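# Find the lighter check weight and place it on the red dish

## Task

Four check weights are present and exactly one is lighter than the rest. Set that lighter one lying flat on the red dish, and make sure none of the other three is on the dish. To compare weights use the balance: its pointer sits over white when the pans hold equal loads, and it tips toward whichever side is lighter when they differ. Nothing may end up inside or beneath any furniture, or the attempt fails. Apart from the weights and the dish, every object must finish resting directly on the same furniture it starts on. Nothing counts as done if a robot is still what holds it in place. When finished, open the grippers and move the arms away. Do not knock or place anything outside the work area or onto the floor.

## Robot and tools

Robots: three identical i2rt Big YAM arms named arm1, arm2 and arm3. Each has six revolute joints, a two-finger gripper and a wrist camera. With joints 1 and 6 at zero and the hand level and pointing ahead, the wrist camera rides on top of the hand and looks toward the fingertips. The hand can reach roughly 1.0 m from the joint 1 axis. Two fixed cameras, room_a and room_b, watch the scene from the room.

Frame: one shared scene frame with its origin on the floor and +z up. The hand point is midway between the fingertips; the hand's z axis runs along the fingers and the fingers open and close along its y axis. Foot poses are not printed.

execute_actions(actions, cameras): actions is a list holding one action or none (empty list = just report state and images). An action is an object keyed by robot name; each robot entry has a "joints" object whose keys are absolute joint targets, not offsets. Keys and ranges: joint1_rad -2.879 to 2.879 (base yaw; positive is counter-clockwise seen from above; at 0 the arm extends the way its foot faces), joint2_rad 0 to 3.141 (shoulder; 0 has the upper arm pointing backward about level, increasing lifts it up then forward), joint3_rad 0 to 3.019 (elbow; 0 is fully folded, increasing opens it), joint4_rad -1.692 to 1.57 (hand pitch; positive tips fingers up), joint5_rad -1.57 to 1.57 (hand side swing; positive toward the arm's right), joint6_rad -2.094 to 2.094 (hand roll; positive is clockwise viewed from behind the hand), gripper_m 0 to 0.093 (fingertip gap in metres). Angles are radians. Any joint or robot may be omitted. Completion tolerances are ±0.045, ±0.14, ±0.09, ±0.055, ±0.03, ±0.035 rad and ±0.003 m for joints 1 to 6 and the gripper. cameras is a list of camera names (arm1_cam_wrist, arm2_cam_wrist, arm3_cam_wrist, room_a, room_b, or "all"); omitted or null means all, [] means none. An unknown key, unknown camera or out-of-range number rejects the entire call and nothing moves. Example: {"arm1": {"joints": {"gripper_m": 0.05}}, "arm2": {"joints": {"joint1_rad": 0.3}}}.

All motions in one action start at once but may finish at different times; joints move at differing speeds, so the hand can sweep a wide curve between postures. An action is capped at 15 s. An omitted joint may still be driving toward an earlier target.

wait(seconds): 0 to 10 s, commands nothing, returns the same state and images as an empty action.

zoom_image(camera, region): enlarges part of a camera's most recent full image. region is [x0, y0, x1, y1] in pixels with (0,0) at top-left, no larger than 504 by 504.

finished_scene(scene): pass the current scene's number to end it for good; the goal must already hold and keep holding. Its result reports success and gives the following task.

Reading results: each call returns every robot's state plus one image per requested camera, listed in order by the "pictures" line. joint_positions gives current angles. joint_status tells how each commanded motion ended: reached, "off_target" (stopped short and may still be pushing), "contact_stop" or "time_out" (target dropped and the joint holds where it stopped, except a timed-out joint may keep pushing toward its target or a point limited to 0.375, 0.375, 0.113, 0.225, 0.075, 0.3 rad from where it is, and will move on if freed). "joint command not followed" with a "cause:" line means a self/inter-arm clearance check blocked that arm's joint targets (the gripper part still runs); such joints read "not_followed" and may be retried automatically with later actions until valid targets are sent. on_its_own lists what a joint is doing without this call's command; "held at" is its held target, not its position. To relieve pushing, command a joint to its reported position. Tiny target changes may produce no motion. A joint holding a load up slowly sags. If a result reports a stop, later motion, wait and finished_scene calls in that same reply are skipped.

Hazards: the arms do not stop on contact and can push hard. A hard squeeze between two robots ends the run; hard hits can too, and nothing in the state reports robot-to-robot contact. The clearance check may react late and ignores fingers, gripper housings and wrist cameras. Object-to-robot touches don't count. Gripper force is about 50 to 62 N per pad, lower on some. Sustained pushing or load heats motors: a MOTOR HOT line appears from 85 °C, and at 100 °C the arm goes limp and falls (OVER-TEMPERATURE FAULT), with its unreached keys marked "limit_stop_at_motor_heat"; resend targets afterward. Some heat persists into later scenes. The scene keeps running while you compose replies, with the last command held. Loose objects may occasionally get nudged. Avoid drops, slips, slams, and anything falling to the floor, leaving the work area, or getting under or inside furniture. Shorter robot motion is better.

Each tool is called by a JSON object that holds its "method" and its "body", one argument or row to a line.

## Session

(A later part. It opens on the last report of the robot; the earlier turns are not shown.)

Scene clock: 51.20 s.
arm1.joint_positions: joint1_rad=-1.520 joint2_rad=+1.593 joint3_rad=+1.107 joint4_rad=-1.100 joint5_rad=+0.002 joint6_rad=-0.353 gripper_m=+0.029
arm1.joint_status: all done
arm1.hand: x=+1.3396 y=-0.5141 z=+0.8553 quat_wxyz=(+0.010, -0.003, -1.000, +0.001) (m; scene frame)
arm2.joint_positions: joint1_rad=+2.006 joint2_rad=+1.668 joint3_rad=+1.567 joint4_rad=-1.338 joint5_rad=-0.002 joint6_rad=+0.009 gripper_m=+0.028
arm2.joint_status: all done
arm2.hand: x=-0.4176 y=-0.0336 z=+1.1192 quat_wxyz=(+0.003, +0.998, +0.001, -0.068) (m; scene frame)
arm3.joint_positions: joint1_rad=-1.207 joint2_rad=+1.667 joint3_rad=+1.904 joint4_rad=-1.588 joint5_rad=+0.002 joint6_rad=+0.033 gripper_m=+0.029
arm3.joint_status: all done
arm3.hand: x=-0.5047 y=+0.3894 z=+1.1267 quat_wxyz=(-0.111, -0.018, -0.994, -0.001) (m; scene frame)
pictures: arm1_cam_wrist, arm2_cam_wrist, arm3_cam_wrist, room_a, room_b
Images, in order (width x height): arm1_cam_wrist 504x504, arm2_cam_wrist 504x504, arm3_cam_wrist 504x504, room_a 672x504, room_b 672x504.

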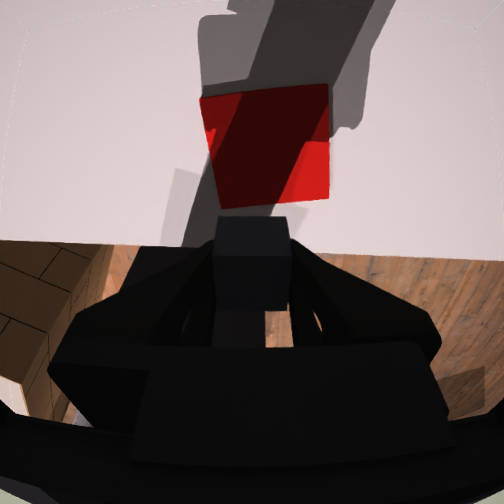

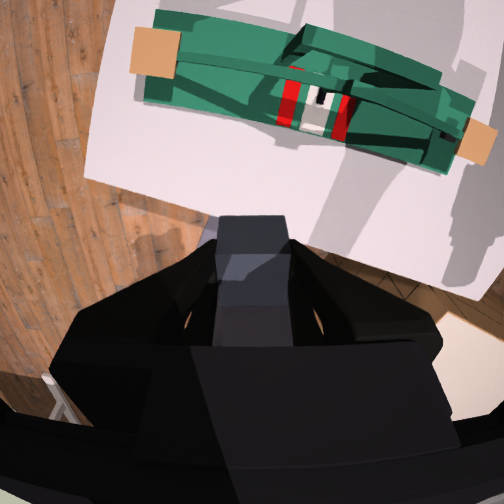

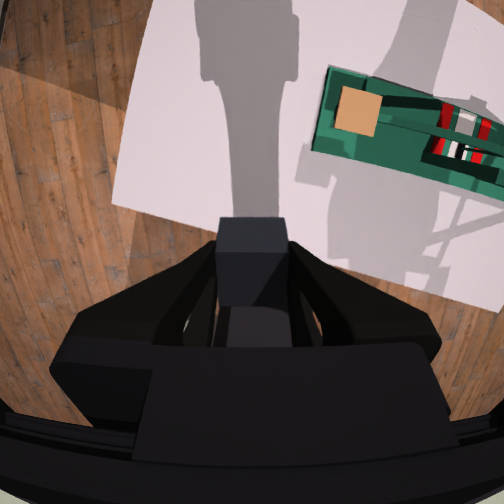

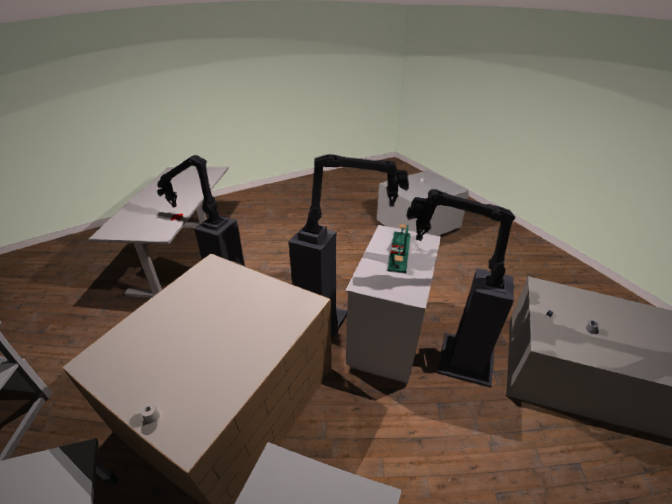

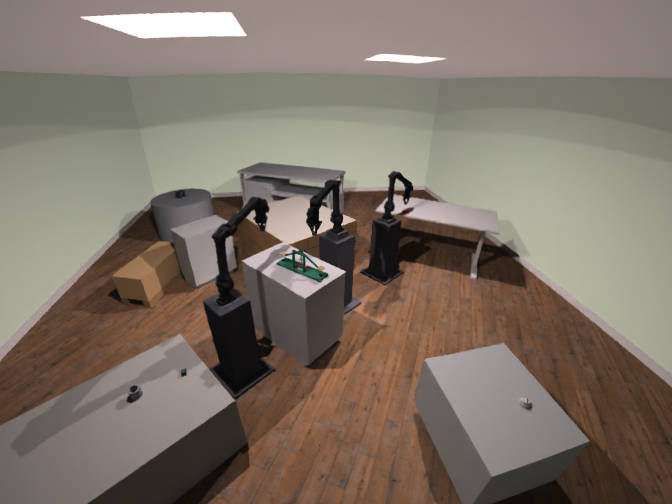

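{"method": "execute_actions", "body": {
  "actions": [
    {"arm1": {"joints": {"joint1_rad": -1.549, "joint2_rad": 1.76, "joint3_rad": 1.048, "joint4_rad": -0.84, "joint6_rad": -0.45}}, "arm2": {"joints": {"joint1_rad": 2.15, "joint2_rad": 2.125, "joint3_rad": 2.03, "joint4_rad": -1.465, "joint6_rad": -1.17}}, "arm3": {"joints": {"joint1_rad": -1.40, "joint2_rad": 2.01, "joint3_rad": 2.08, "joint4_rad": -1.636, "joint6_rad": 1.6}}}
  ]
}}

Scene clock: 62.93 s.
arm1.joint_positions: joint1_rad=-1.542 joint2_rad=+1.778 joint3_rad=+1.032 joint4_rad=-0.854 joint5_rad=+0.002 joint6_rad=-0.443 gripper_m=+0.029
arm1.joint_status: all done
arm1.hand: x=+1.3427 y=-0.5260 z=+0.7539 quat_wxyz=(+0.016, +0.031, -0.999, -0.002) (m; scene frame)
arm2.joint_positions: joint1_rad=+2.161 joint2_rad=+2.159 joint3_rad=+1.959 joint4_rad=-1.454 joint5_rad=-0.002 joint6_rad=-1.160 gripper_m=+0.028
arm2.joint_status: all done
arm2.hand: x=-0.5133 y=-0.1347 z=+0.9885 quat_wxyz=(+0.021, +0.788, +0.615, +0.033) (m; scene frame)
arm3.joint_positions: joint1_rad=-1.398 joint2_rad=+2.016 joint3_rad=+2.054 joint4_rad=-1.629 joint5_rad=+0.001 joint6_rad=+1.588 gripper_m=+0.029
arm3.joint_status: all done
arm3.hand: x=-0.4442 y=+0.2713 z=+0.9872 quat_wxyz=(+0.008, -0.778, -0.629, +0.006) (m; scene frame)
pictures: arm1_cam_wrist, arm2_cam_wrist, arm3_cam_wrist, room_a, room_b
Images, in order (width x height): arm1_cam_wrist 504x504, arm2_cam_wrist 504x504, arm3_cam_wrist 504x504, room_a 672x504, room_b 672x504.

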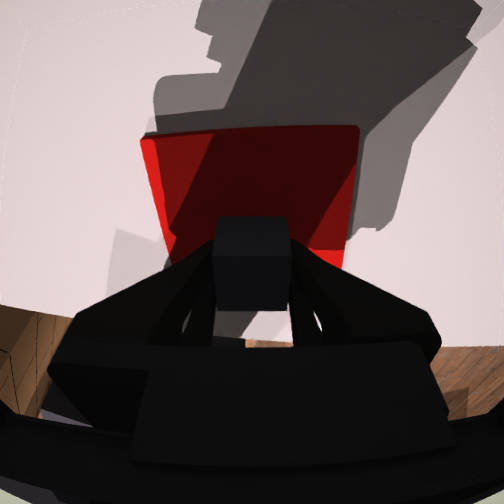

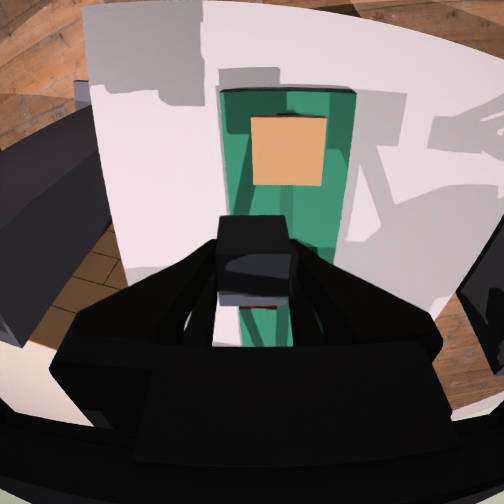

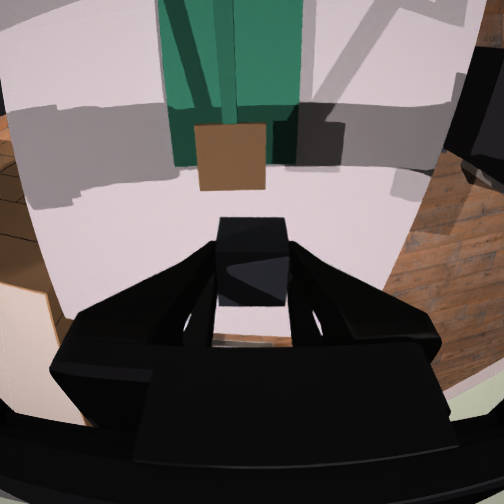

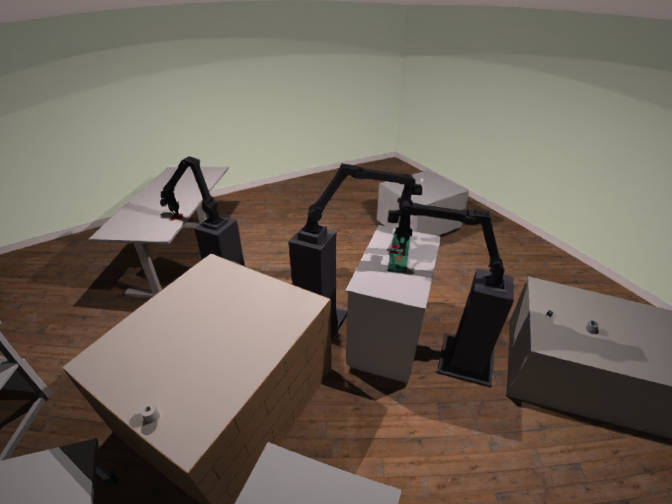

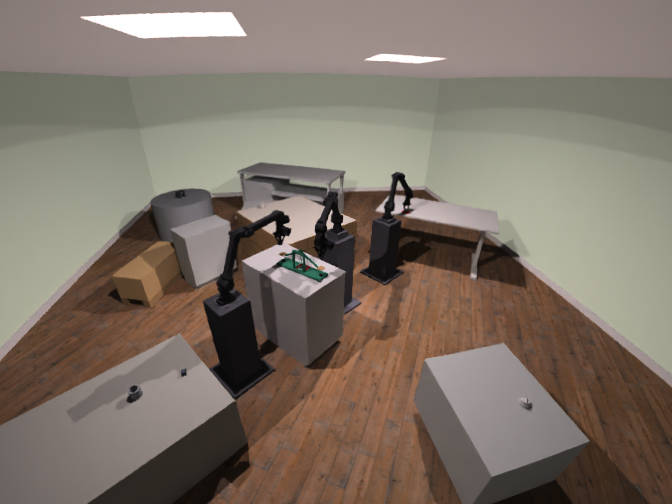

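{"method": "execute_actions", "body": {
  "actions": [
    {"arm1": {"joints": {"joint4_rad": -0.812}}, "arm2": {"joints": {"joint1_rad": 2.175, "joint2_rad": 2.2, "joint3_rad": 1.91, "joint4_rad": -1.24}}, "arm3": {"joints": {"joint1_rad": -1.425, "joint2_rad": 2.045, "joint3_rad": 1.96, "joint4_rad": -1.456}}}
  ],
  "cameras": ["arm1_cam_wrist", "arm2_cam_wrist", "arm3_cam_wrist", "room_b"]
}}

Scene clock: 68.93 s.
arm1.joint_positions: joint1_rad=-1.542 joint2_rad=+1.778 joint3_rad=+1.032 joint4_rad=-0.827 joint5_rad=+0.002 joint6_rad=-0.443 gripper_m=+0.029
arm1.joint_status: all done
arm1.hand: x=+1.3488 y=-0.5285 z=+0.7538 quat_wxyz=(+0.004, +0.031, -1.000, +0.003) (m; scene frame)
arm2.joint_positions: joint1_rad=+2.161 joint2_rad=+2.222 joint3_rad=+1.906 joint4_rad=-1.254 joint5_rad=-0.002 joint6_rad=-1.160 gripper_m=+0.028
arm2.joint_status: all done
arm2.hand: x=-0.5392 y=-0.1392 z=+0.9273 quat_wxyz=(+0.001, +0.788, +0.616, -0.004) (m; scene frame)
arm3.joint_positions: joint1_rad=-1.425 joint2_rad=+2.041 joint3_rad=+1.958 joint4_rad=-1.469 joint5_rad=+0.001 joint6_rad=+1.589 gripper_m=+0.029
arm3.joint_status: all done
arm3.hand: x=-0.4316 y=+0.2515 z=+0.9353 quat_wxyz=(-0.008, -0.786, -0.618, -0.006) (m; scene frame)
pictures: arm1_cam_wrist, arm2_cam_wrist, arm3_cam_wrist, room_b
Images, in order (width x height): arm1_cam_wrist 504x504, arm2_cam_wrist 504x504, arm3_cam_wrist 504x504, room_b 672x504.

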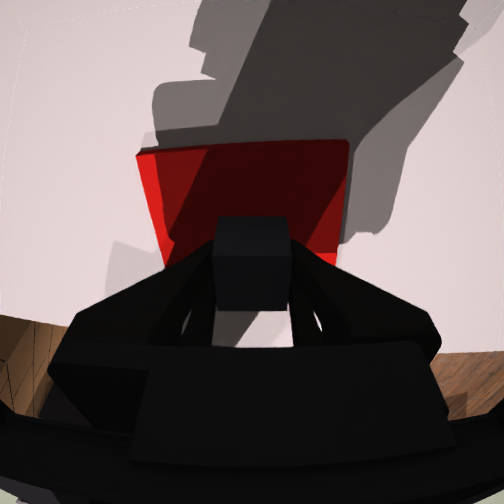

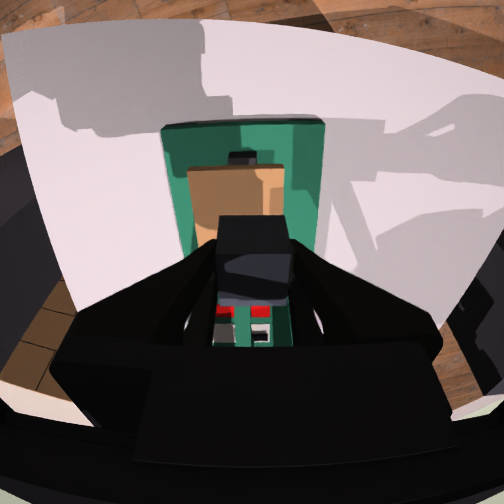

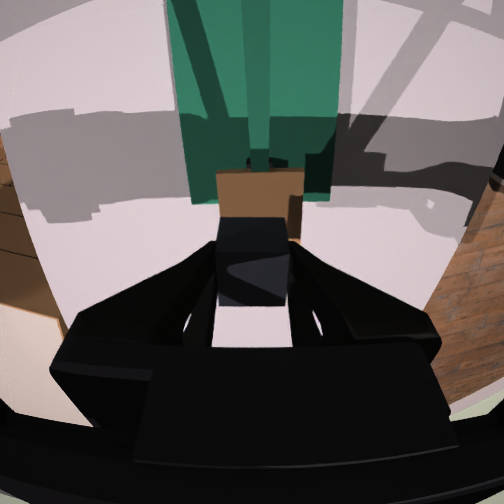

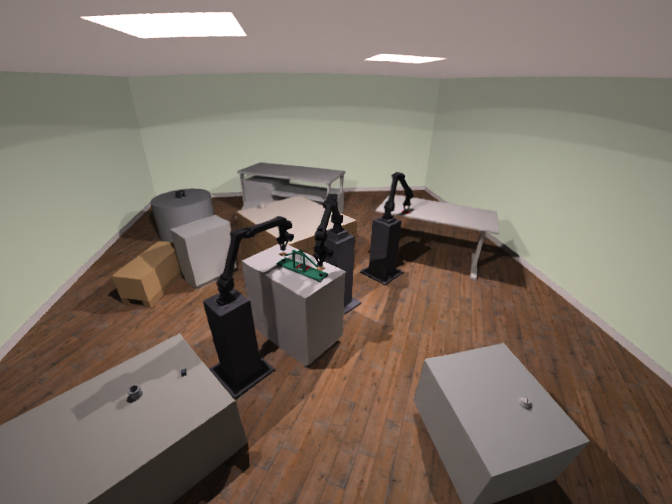

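{"method": "execute_actions", "body": {
  "actions": [
    {"arm1": {"joints": {"gripper_m": 0.06}}, "arm2": {"joints": {"joint1_rad": 2.182, "joint3_rad": 1.85, "joint4_rad": -1.187}}, "arm3": {"joints": {"joint1_rad": -1.411, "joint3_rad": 1.884, "joint4_rad": -1.388}}}
  ],
  "cameras": ["arm1_cam_wrist", "arm2_cam_wrist", "arm3_cam_wrist", "room_b"]
}}

Scene clock: 73.50 s.
arm1.joint_positions: joint1_rad=-1.542 joint2_rad=+1.769 joint3_rad=+1.032 joint4_rad=-0.827 joint5_rad=+0.002 joint6_rad=-0.443 gripper_m=+0.060
arm1.joint_status: all done
arm1.hand: x=+1.3501 y=-0.5290 z=+0.7577 quat_wxyz=(+0.000, +0.031, -0.999, +0.005) (m; scene frame)
arm2.joint_positions: joint1_rad=+2.170 joint2_rad=+2.221 joint3_rad=+1.846 joint4_rad=-1.201 joint5_rad=-0.002 joint6_rad=-1.160 gripper_m=+0.028
arm2.joint_status: all done
arm2.hand: x=-0.5292 y=-0.1432 z=+0.9064 quat_wxyz=(+0.002, +0.785, +0.619, -0.001) (m; scene frame)
arm3.joint_positions: joint1_rad=-1.417 joint2_rad=+2.041 joint3_rad=+1.880 joint4_rad=-1.401 joint5_rad=+0.001 joint6_rad=+1.589 gripper_m=+0.029
arm3.joint_status: all done
arm3.hand: x=-0.4366 y=+0.2576 z=+0.9056 quat_wxyz=(-0.003, -0.784, -0.621, -0.003) (m; scene frame)
pictures: arm1_cam_wrist, arm2_cam_wrist, arm3_cam_wrist, room_b
Images, in order (width x height): arm1_cam_wrist 504x504, arm2_cam_wrist 504x504, arm3_cam_wrist 504x504, room_b 672x504.

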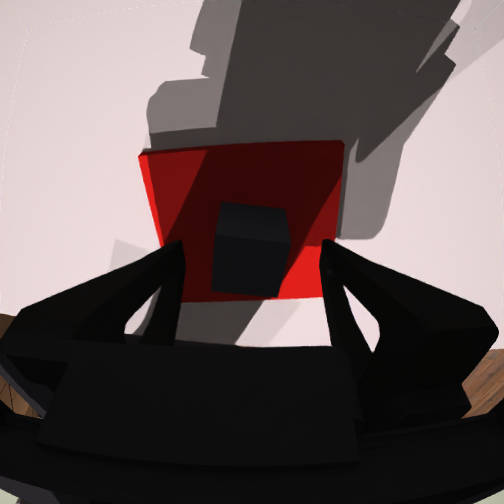

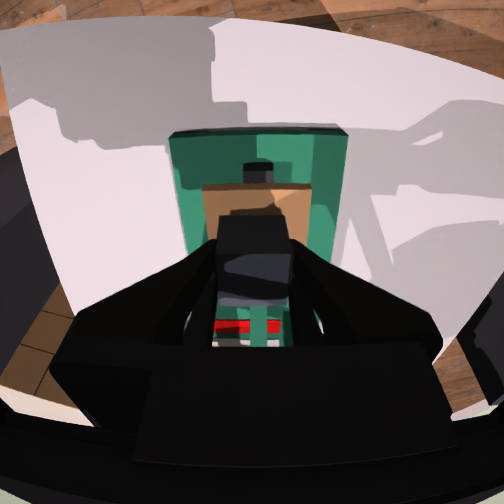

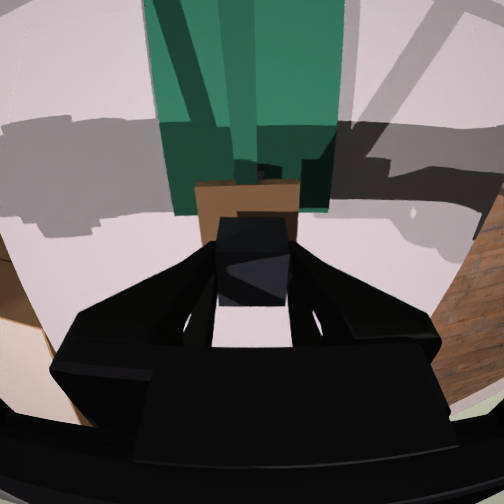

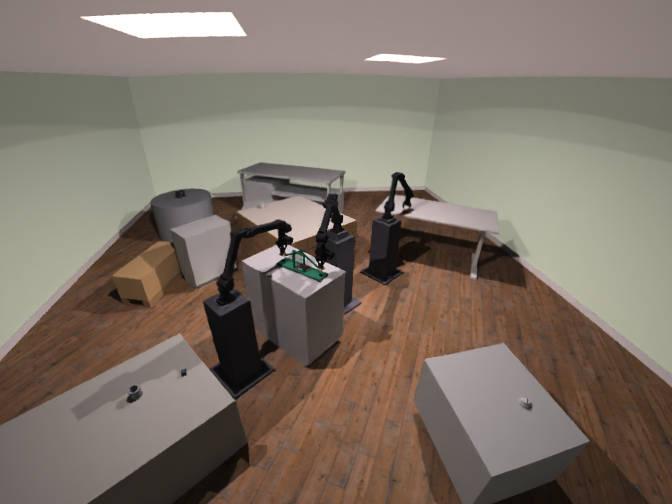

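{"method": "execute_actions", "body": {
  "actions": [
    {"arm1": {"joints": {"joint2_rad": 1.6, "joint3_rad": 1.1, "joint4_rad": -1.06}}, "arm2": {"joints": {"joint3_rad": 1.84, "joint4_rad": -1.168}}, "arm3": {"joints": {"joint3_rad": 1.865, "joint4_rad": -1.36}}}
  ],
  "cameras": ["arm2_cam_wrist", "arm3_cam_wrist"]
}}

Scene clock: 75.67 s.
arm1.joint_positions: joint1_rad=-1.542 joint2_rad=+1.582 joint3_rad=+1.075 joint4_rad=-1.046 joint5_rad=+0.002 joint6_rad=-0.443 gripper_m=+0.060
arm1.joint_status: all done
arm1.hand: x=+1.3363 y=-0.5227 z=+0.8489 quat_wxyz=(-0.005, +0.031, -0.999, +0.007) (m; scene frame)
arm2.joint_positions: joint1_rad=+2.170 joint2_rad=+2.221 joint3_rad=+1.846 joint4_rad=-1.183 joint5_rad=-0.002 joint6_rad=-1.160 gripper_m=+0.028
arm2.joint_status: all done
arm2.hand: x=-0.5336 y=-0.1440 z=+0.9065 quat_wxyz=(-0.002, +0.785, +0.619, -0.009) (m; scene frame)
arm3.joint_positions: joint1_rad=-1.417 joint2_rad=+2.041 joint3_rad=+1.867 joint4_rad=-1.373 joint5_rad=+0.001 joint6_rad=+1.589 gripper_m=+0.029
arm3.joint_status: all done
arm3.hand: x=-0.4336 y=+0.2569 z=+0.9011 quat_wxyz=(-0.009, -0.784, -0.621, -0.008) (m; scene frame)
pictures: arm2_cam_wrist, arm3_cam_wrist
Images, in order (width x height): arm2_cam_wrist 504x504, arm3_cam_wrist 504x504.

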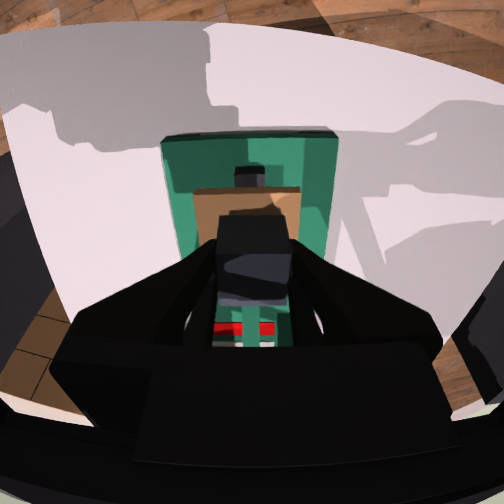

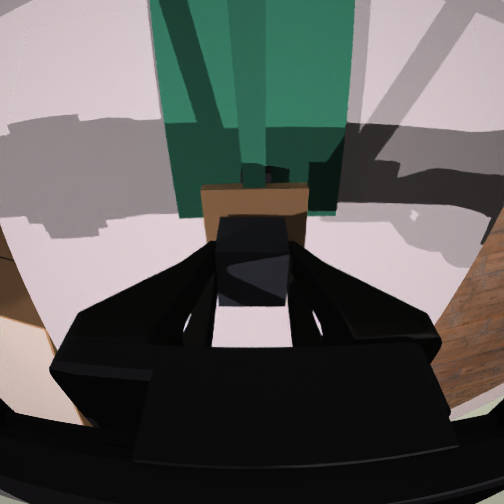

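{"method": "execute_actions", "body": {
  "actions": [
    {"arm2": {"joints": {"gripper_m": 0.068}}, "arm3": {"joints": {"gripper_m": 0.068}}}
  ],
  "cameras": ["arm2_cam_wrist", "arm3_cam_wrist", "room_a", "room_b"]
}}

Scene clock: 76.57 s.
arm1.joint_positions: joint1_rad=-1.542 joint2_rad=+1.582 joint3_rad=+1.075 joint4_rad=-1.046 joint5_rad=+0.002 joint6_rad=-0.443 gripper_m=+0.060
arm1.joint_status: not commanded
arm1.hand: x=+1.3363 y=-0.5227 z=+0.8489 quat_wxyz=(-0.005, +0.031, -0.999, +0.007) (m; scene frame)
arm2.joint_positions: joint1_rad=+2.170 joint2_rad=+2.221 joint3_rad=+1.846 joint4_rad=-1.183 joint5_rad=-0.002 joint6_rad=-1.161 gripper_m=+0.068
arm2.joint_status: all done
arm2.hand: x=-0.5337 y=-0.1440 z=+0.9070 quat_wxyz=(-0.002, +0.785, +0.619, -0.009) (m; scene frame)
arm3.joint_positions: joint1_rad=-1.417 joint2_rad=+2.041 joint3_rad=+1.867 joint4_rad=-1.373 joint5_rad=+0.001 joint6_rad=+1.589 gripper_m=+0.068
arm3.joint_status: all done
arm3.hand: x=-0.4336 y=+0.2569 z=+0.9011 quat_wxyz=(-0.009, -0.784, -0.621, -0.008) (m; scene frame)
pictures: arm2_cam_wrist, arm3_cam_wrist, room_a, room_b
Images, in order (width x height): arm2_cam_wrist 504x504, arm3_cam_wrist 504x504, room_a 672x504, room_b 672x504.

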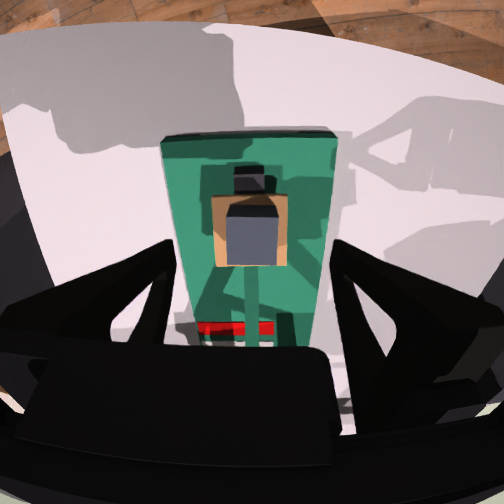

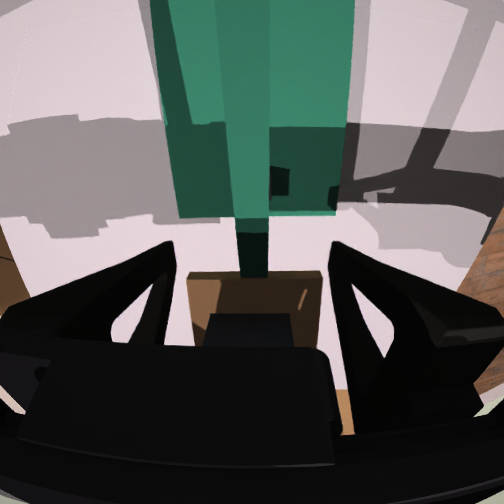

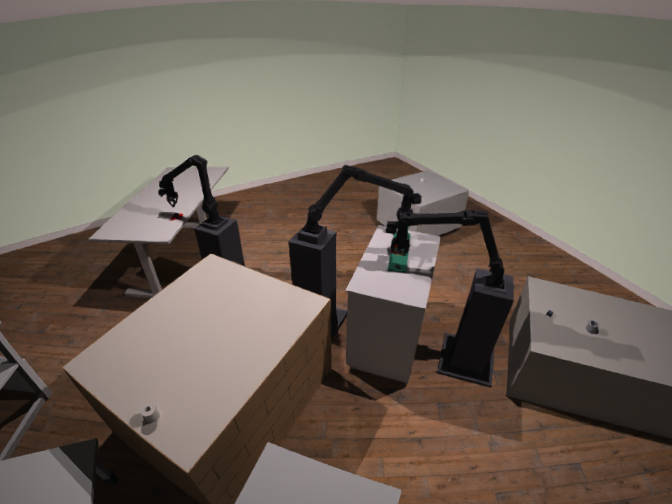

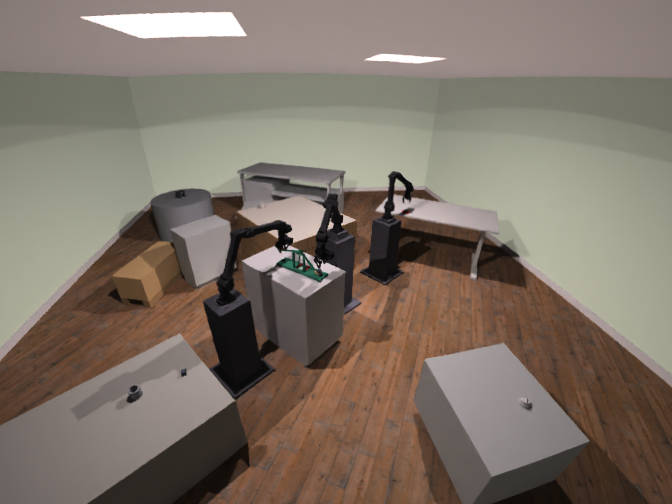

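{"method": "execute_actions", "body": {
  "actions": [],
  "cameras": ["arm2_cam_wrist", "arm3_cam_wrist", "room_b"]
}}

Scene clock: 76.77 s.
arm1.joint_positions: joint1_rad=-1.542 joint2_rad=+1.582 joint3_rad=+1.075 joint4_rad=-1.046 joint5_rad=+0.002 joint6_rad=-0.443 gripper_m=+0.060
arm1.joint_status: not commanded
arm1.hand: x=+1.3363 y=-0.5227 z=+0.8489 quat_wxyz=(-0.005, +0.031, -0.999, +0.007) (m; scene frame)
arm2.joint_positions: joint1_rad=+2.170 joint2_rad=+2.221 joint3_rad=+1.846 joint4_rad=-1.183 joint5_rad=-0.002 joint6_rad=-1.161 gripper_m=+0.068
arm2.joint_status: all done
arm2.hand: x=-0.5337 y=-0.1440 z=+0.9070 quat_wxyz=(-0.002, +0.785, +0.619, -0.009) (m; scene frame)
arm3.joint_positions: joint1_rad=-1.417 joint2_rad=+2.041 joint3_rad=+1.867 joint4_rad=-1.373 joint5_rad=+0.001 joint6_rad=+1.589 gripper_m=+0.068
arm3.joint_status: all done
arm3.hand: x=-0.4336 y=+0.2569 z=+0.9011 quat_wxyz=(-0.009, -0.784, -0.621, -0.008) (m; scene frame)
pictures: arm2_cam_wrist, arm3_cam_wrist, room_b
Images, in order (width x height): arm2_cam_wrist 504x504, arm3_cam_wrist 504x504, room_b 672x504.

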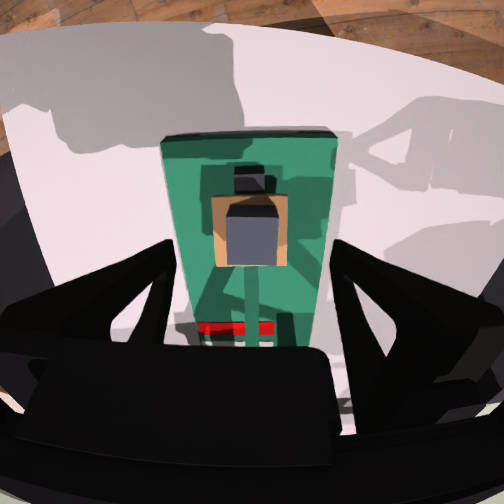

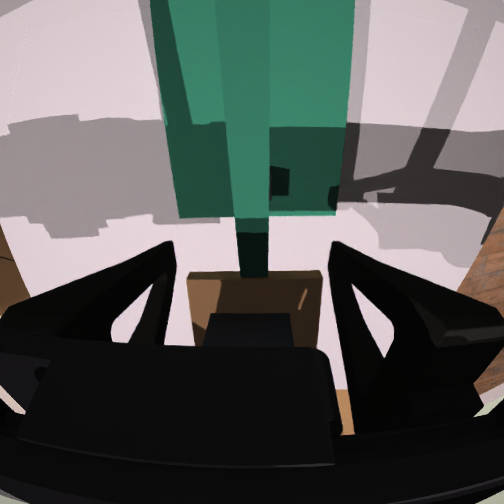

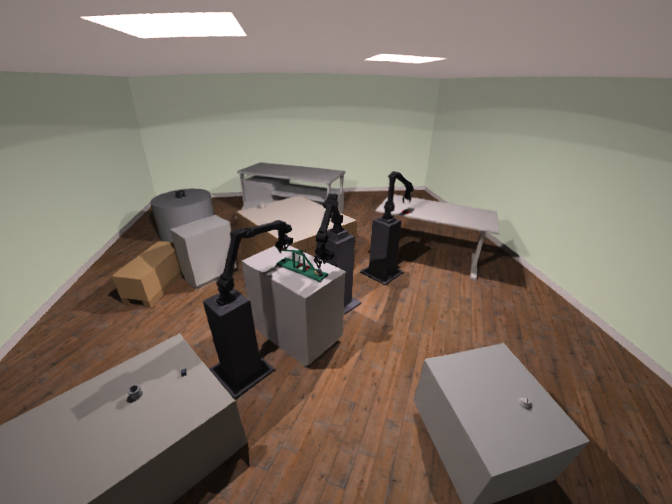

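{"method": "execute_actions", "body": {
  "actions": [
    {"arm1": {"joints": {"joint2_rad": 1.775, "joint3_rad": 1.04, "joint4_rad": -0.812, "joint6_rad": -0.33}}, "arm2": {"joints": {"joint2_rad": 1.99, "joint3_rad": 1.96, "joint4_rad": -1.515, "joint6_rad": -1.825}}, "arm3": {"joints": {"joint1_rad": -0.6, "joint2_rad": 1.5, "gripper_m": 0.09}}}
  ],
  "cameras": ["arm1_cam_wrist", "room_a", "room_b"]
}}

Scene clock: 83.90 s.
arm1.joint_positions: joint1_rad=-1.542 joint2_rad=+1.784 joint3_rad=+1.033 joint4_rad=-0.827 joint5_rad=+0.002 joint6_rad=-0.337 gripper_m=+0.060
arm1.joint_status: all done
arm1.hand: x=+1.3483 y=-0.5283 z=+0.7516 quat_wxyz=(+0.006, -0.022, -1.000, +0.002) (m; scene frame)
arm2.joint_positions: joint1_rad=+2.170 joint2_rad=+1.991 joint3_rad=+1.932 joint4_rad=-1.501 joint5_rad=-0.002 joint6_rad=-1.814 gripper_m=+0.068
arm2.joint_status: all done
arm2.hand: x=-0.4921 y=-0.1361 z=+1.0817 quat_wxyz=(-0.004, +0.545, +0.838, -0.007) (m; scene frame)
arm3.joint_positions: joint1_rad=-0.607 joint2_rad=+1.501 joint3_rad=+1.854 joint4_rad=-1.362 joint5_rad=-0.003 joint6_rad=+1.589 gripper_m=+0.090
arm3.joint_status: all done
arm3.hand: x=-0.5984 y=+0.7025 z=+1.2125 quat_wxyz=(-0.126, -0.457, -0.845, -0.247) (m; scene frame)
pictures: arm1_cam_wrist, room_a, room_b
Images, in order (width x height): arm1_cam_wrist 504x504, room_a 672x504, room_b 672x504.

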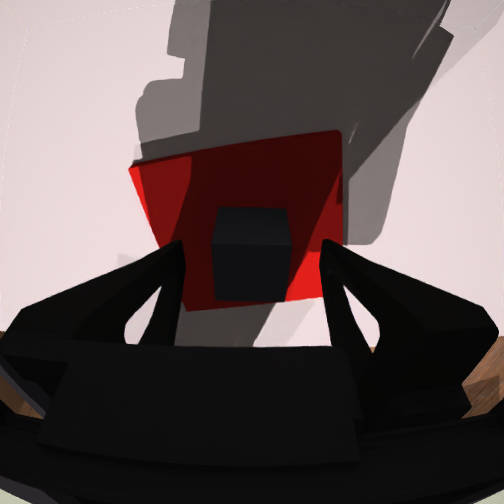

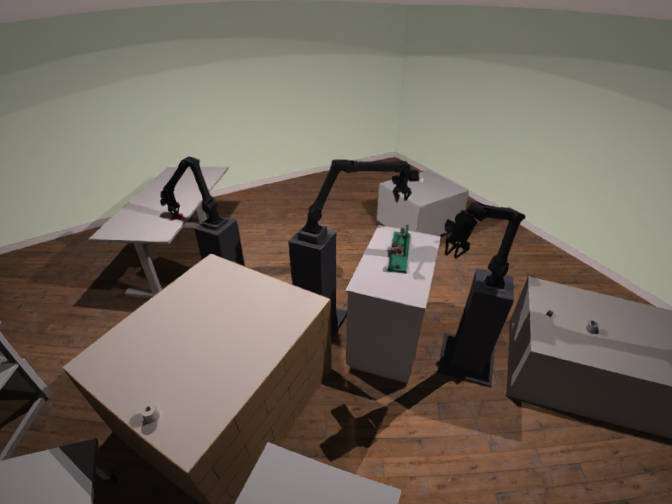

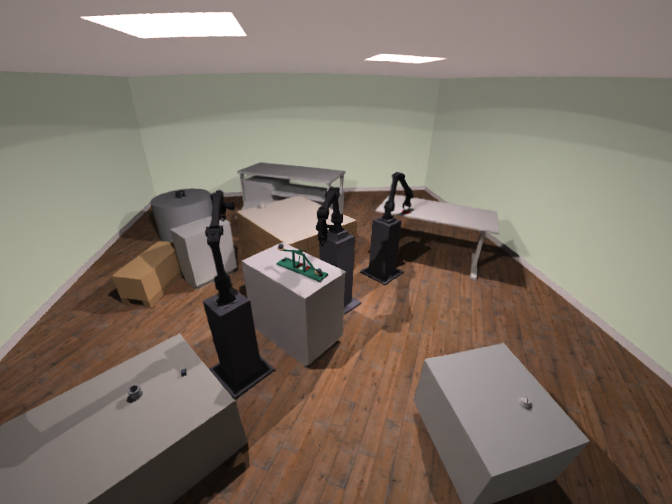

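{"method": "zoom_image", "body": {
  "camera": "room_b",
  "region": [260, 225, 350, 295]
}}

{"method": "execute_actions", "body": {
  "actions": [
    {"arm1": {"joints": {"gripper_m": 0.018}}, "arm2": {"joints": {"joint1_rad": 1.5}}, "arm3": {"joints": {"joint1_rad": -0.1, "joint2_rad": 1.0, "joint3_rad": 1.4}}}
  ],
  "cameras": ["arm2_cam_wrist", "room_a"]
}}

Region (260, 225, 350, 295) of room_b's 672x504 image, scaled by 5.600, with more detail than that image has.

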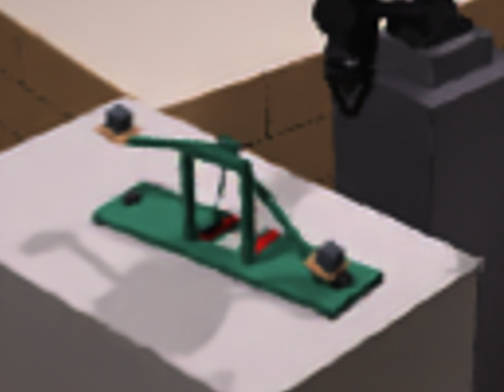

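Scene clock: 85.77 s.
arm1.joint_positions: joint1_rad=-1.542 joint2_rad=+1.784 joint3_rad=+1.033 joint4_rad=-0.826 joint5_rad=+0.001 joint6_rad=-0.337 gripper_m=+0.029
arm1.joint_status: gripper_m off_target (ended at +0.029, target +0.018)
arm1.hand: x=+1.3487 y=-0.5283 z=+0.7516 quat_wxyz=(+0.005, -0.022, -1.000, +0.002) (m; scene frame)
arm2.joint_positions: joint1_rad=+1.499 joint2_rad=+1.991 joint3_rad=+1.932 joint4_rad=-1.501 joint5_rad=+0.001 joint6_rad=-1.815 gripper_m=+0.068
arm2.joint_status: all done
arm2.hand: x=-0.4263 y=+0.2683 z=+1.0798 quat_wxyz=(-0.005, +0.790, +0.613, -0.005) (m; scene frame)
arm3.joint_positions: joint1_rad=-0.105 joint2_rad=+0.998 joint3_rad=+1.404 joint4_rad=-1.361 joint5_rad=-0.002 joint6_rad=+1.589 gripper_m=+0.090
arm3.joint_status: all done
arm3.hand: x=-0.8890 y=+0.7180 z=+1.2112 quat_wxyz=(-0.068, -0.231, -0.924, -0.296) (m; scene frame)
pictures: arm2_cam_wrist, room_a
Images, in order (width x height): arm2_cam_wrist 504x504, room_a 672x504.

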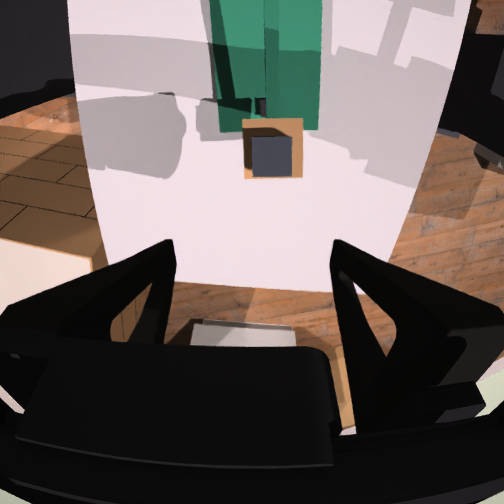

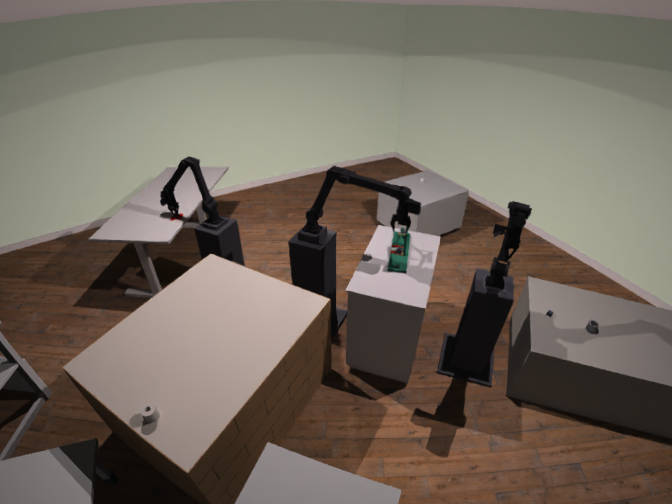

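{"method": "execute_actions", "body": {
  "actions": [
    {"arm1": {"joints": {"joint1_rad": -1.0, "joint2_rad": 1.76, "joint3_rad": 1.215, "joint4_rad": -0.89}}, "arm2": {"joints": {"joint1_rad": 1.525, "joint2_rad": 2.1, "joint3_rad": 1.8, "joint4_rad": -1.243}}}
  ],
  "cameras": ["arm1_cam_wrist", "arm2_cam_wrist"]
}}

Scene clock: 89.13 s.
arm1.joint_positions: joint1_rad=-0.995 joint2_rad=+1.770 joint3_rad=+1.199 joint4_rad=-0.878 joint5_rad=-0.003 joint6_rad=-0.335 gripper_m=+0.029
arm1.joint_status: all done
arm1.hand: x=+1.4426 y=-0.2765 z=+0.8075 quat_wxyz=(-0.058, +0.248, -0.967, +0.006) (m; scene frame)
arm2.joint_positions: joint1_rad=+1.515 joint2_rad=+2.118 joint3_rad=+1.792 joint4_rad=-1.258 joint5_rad=+0.001 joint6_rad=-1.815 gripper_m=+0.068
arm2.joint_status: all done
arm2.hand: x=-0.4431 y=+0.2655 z=+0.9501 quat_wxyz=(+0.006, +0.785, +0.619, +0.000) (m; scene frame)
arm3.joint_positions: joint1_rad=-0.105 joint2_rad=+0.998 joint3_rad=+1.404 joint4_rad=-1.361 joint5_rad=-0.002 joint6_rad=+1.589 gripper_m=+0.090
arm3.joint_status: not commanded
arm3.hand: x=-0.8890 y=+0.7180 z=+1.2112 quat_wxyz=(-0.068, -0.231, -0.924, -0.296) (m; scene frame)
pictures: arm1_cam_wrist, arm2_cam_wrist
Images, in order (width x height): arm1_cam_wrist 504x504, arm2_cam_wrist 504x504.

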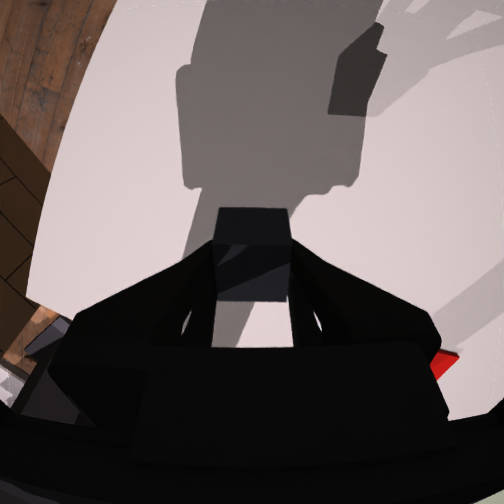

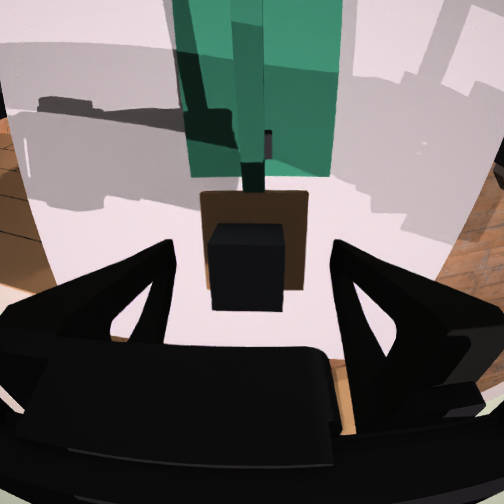

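{"method": "execute_actions", "body": {
  "actions": [
    {"arm1": {"joints": {"joint2_rad": 1.874}}, "arm2": {"joints": {"gripper_m": 0.018}}}
  ],
  "cameras": ["arm1_cam_wrist", "arm2_cam_wrist"]
}}

Scene clock: 90.93 s.
arm1.joint_positions: joint1_rad=-0.995 joint2_rad=+1.889 joint3_rad=+1.199 joint4_rad=-0.878 joint5_rad=-0.003 joint6_rad=-0.335 gripper_m=+0.029
arm1.joint_status: all done
arm1.hand: x=+1.4280 y=-0.2793 z=+0.7500 quat_wxyz=(+0.001, +0.248, -0.969, +0.001) (m; scene frame)
arm2.joint_positions: joint1_rad=+1.515 joint2_rad=+2.118 joint3_rad=+1.792 joint4_rad=-1.258 joint5_rad=+0.001 joint6_rad=-1.816 gripper_m=+0.029
arm2.joint_status: gripper_m off_target (ended at +0.029, target +0.018)
arm2.hand: x=-0.4432 y=+0.2655 z=+0.9501 quat_wxyz=(+0.006, +0.785, +0.619, +0.000) (m; scene frame)
arm3.joint_positions: joint1_rad=-0.105 joint2_rad=+0.998 joint3_rad=+1.404 joint4_rad=-1.361 joint5_rad=-0.002 joint6_rad=+1.589 gripper_m=+0.090
arm3.joint_status: not commanded
arm3.hand: x=-0.8890 y=+0.7180 z=+1.2112 quat_wxyz=(-0.068, -0.231, -0.924, -0.296) (m; scene frame)
pictures: arm1_cam_wrist, arm2_cam_wrist
Images, in order (width x height): arm1_cam_wrist 504x504, arm2_cam_wrist 504x504.

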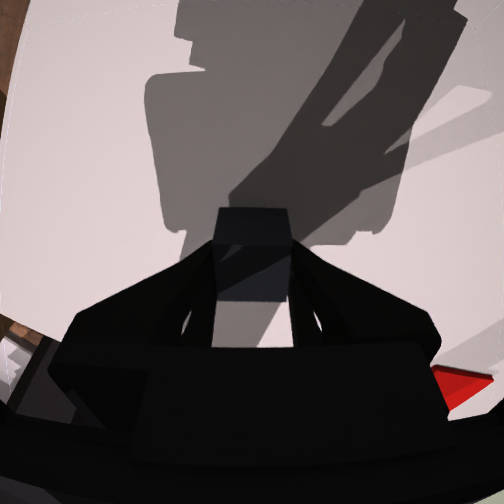

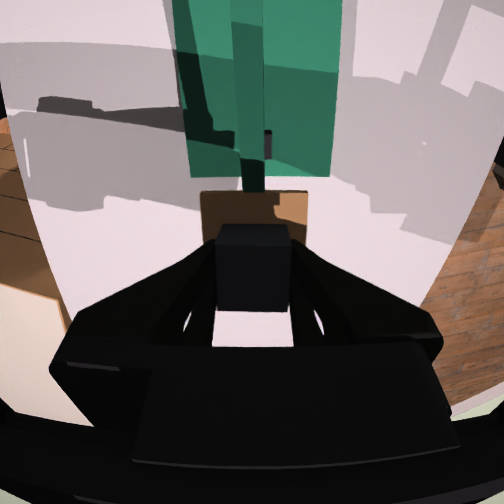

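{"method": "execute_actions", "body": {
  "actions": [
    {"arm1": {"joints": {"gripper_m": 0.065}}, "arm2": {"joints": {"joint1_rad": -0.76, "joint2_rad": 1.98, "joint3_rad": 1.35, "joint4_rad": -0.413, "joint6_rad": 0.0}}}
  ],
  "cameras": ["arm1_cam_wrist", "arm2_cam_wrist", "room_a"]
}}

Scene clock: 95.97 s.
arm1.joint_positions: joint1_rad=-0.995 joint2_rad=+1.884 joint3_rad=+1.199 joint4_rad=-0.878 joint5_rad=-0.003 joint6_rad=-0.335 gripper_m=+0.065
arm1.joint_status: all done
arm1.hand: x=+1.4288 y=-0.2791 z=+0.7523 quat_wxyz=(-0.001, +0.248, -0.969, +0.001) (m; scene frame)
arm2.joint_positions: joint1_rad=-0.771 joint2_rad=+2.004 joint3_rad=+1.356 joint4_rad=-0.426 joint5_rad=+0.002 joint6_rad=-0.010 gripper_m=+0.029
arm2.joint_status: all done
arm2.hand: x=+0.7379 y=+0.2139 z=+0.8929 quat_wxyz=(-0.239, +0.186, -0.952, -0.042) (m; scene frame)
arm3.joint_positions: joint1_rad=-0.105 joint2_rad=+0.998 joint3_rad=+1.404 joint4_rad=-1.361 joint5_rad=-0.002 joint6_rad=+1.589 gripper_m=+0.090
arm3.joint_status: not commanded
arm3.hand: x=-0.8890 y=+0.7180 z=+1.2112 quat_wxyz=(-0.068, -0.231, -0.924, -0.296) (m; scene frame)
pictures: arm1_cam_wrist, arm2_cam_wrist, room_a
Images, in order (width x height): arm1_cam_wrist 504x504, arm2_cam_wrist 504x504, room_a 672x504.

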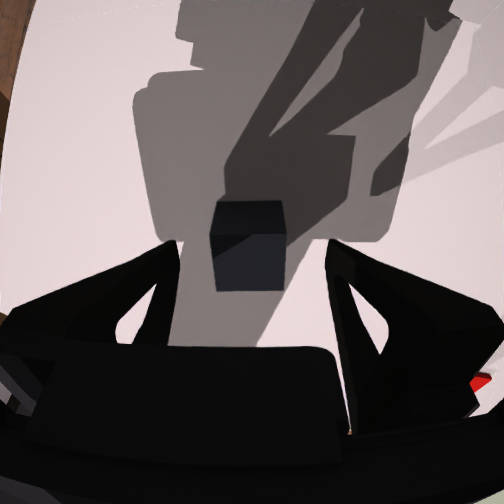

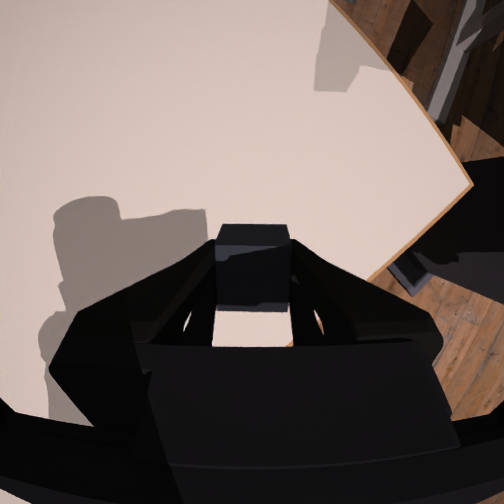

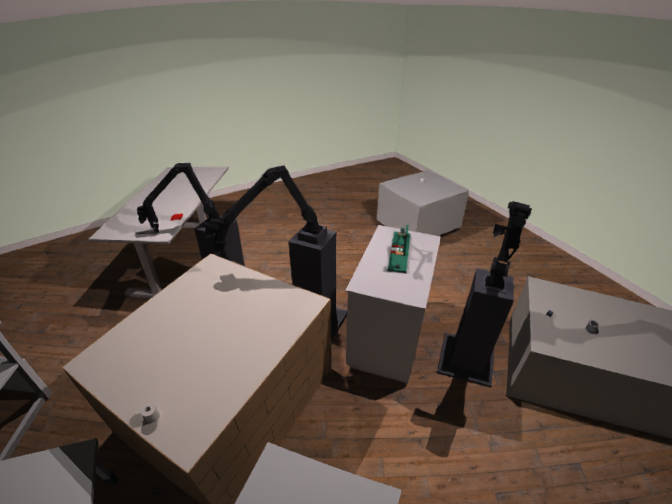

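{"method": "execute_actions", "body": {
  "actions": [
    {"arm1": {"joints": {"joint2_rad": 1.7, "joint3_rad": 1.35, "joint4_rad": -1.2}}, "arm2": {"joints": {"joint2_rad": 2.236}}}
  ],
  "cameras": ["arm2_cam_wrist"]
}}

Scene clock: 100.10 s.
arm1.joint_positions: joint1_rad=-0.995 joint2_rad=+1.686 joint3_rad=+1.335 joint4_rad=-1.186 joint5_rad=-0.003 joint6_rad=-0.335 gripper_m=+0.065
arm1.joint_status: all done
arm1.hand: x=+1.4287 y=-0.2784 z=+0.8920 quat_wxyz=(-0.014, +0.248, -0.969, +0.002) (m; scene frame)
arm2.joint_positions: joint1_rad=-0.770 joint2_rad=+2.243 joint3_rad=+1.349 joint4_rad=-0.418 joint5_rad=+0.002 joint6_rad=-0.010 gripper_m=+0.029
arm2.joint_status: all done
arm2.hand: x=+0.6894 y=+0.1947 z=+0.7433 quat_wxyz=(-0.124, +0.190, -0.974, -0.021) (m; scene frame)
arm3.joint_positions: joint1_rad=-0.105 joint2_rad=+0.998 joint3_rad=+1.404 joint4_rad=-1.361 joint5_rad=-0.002 joint6_rad=+1.589 gripper_m=+0.090
arm3.joint_status: not commanded
arm3.hand: x=-0.8890 y=+0.7180 z=+1.2112 quat_wxyz=(-0.068, -0.231, -0.924, -0.296) (m; scene frame)
pictures: arm2_cam_wrist
Images, in order (width x height): arm2_cam_wrist 504x504.

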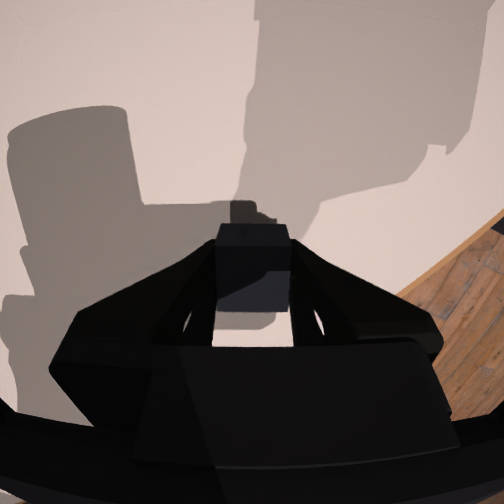

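{"method": "execute_actions", "body": {
  "actions": [
    {"arm1": {"joints": {"joint1_rad": -0.2, "joint2_rad": 1.99, "joint3_rad": 1.69, "joint4_rad": -1.24, "joint6_rad": 0.04}}, "arm2": {"joints": {"joint2_rad": 2.256}}}
  ],
  "cameras": ["arm2_cam_wrist"]
}}

Scene clock: 108.47 s.
arm1.joint_positions: joint1_rad=-0.202 joint2_rad=+1.999 joint3_rad=+1.654 joint4_rad=-1.231 joint5_rad=-0.002 joint6_rad=+0.033 gripper_m=+0.065
arm1.joint_status: all done
arm1.hand: x=+1.2795 y=+0.1286 z=+0.8403 quat_wxyz=(+0.006, +0.447, -0.895, +0.002) (m; scene frame)
arm2.joint_positions: joint1_rad=-0.770 joint2_rad=+2.250 joint3_rad=+1.349 joint4_rad=-0.418 joint5_rad=+0.002 joint6_rad=-0.010 gripper_m=+0.029
arm2.joint_status: all done
arm2.hand: x=+0.6874 y=+0.1939 z=+0.7390 quat_wxyz=(-0.120, +0.190, -0.974, -0.020) (m; scene frame)
arm3.joint_positions: joint1_rad=-0.105 joint2_rad=+0.998 joint3_rad=+1.404 joint4_rad=-1.361 joint5_rad=-0.002 joint6_rad=+1.589 gripper_m=+0.090
arm3.joint_status: not commanded
arm3.hand: x=-0.8890 y=+0.7180 z=+1.2112 quat_wxyz=(-0.068, -0.231, -0.924, -0.296) (m; scene frame)
pictures: arm2_cam_wrist
Images, in order (width x height): arm2_cam_wrist 504x504.

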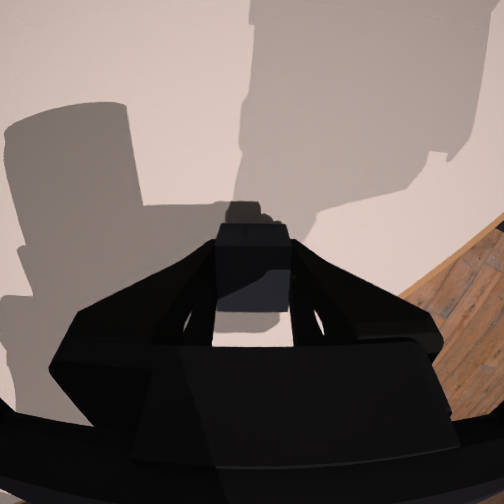

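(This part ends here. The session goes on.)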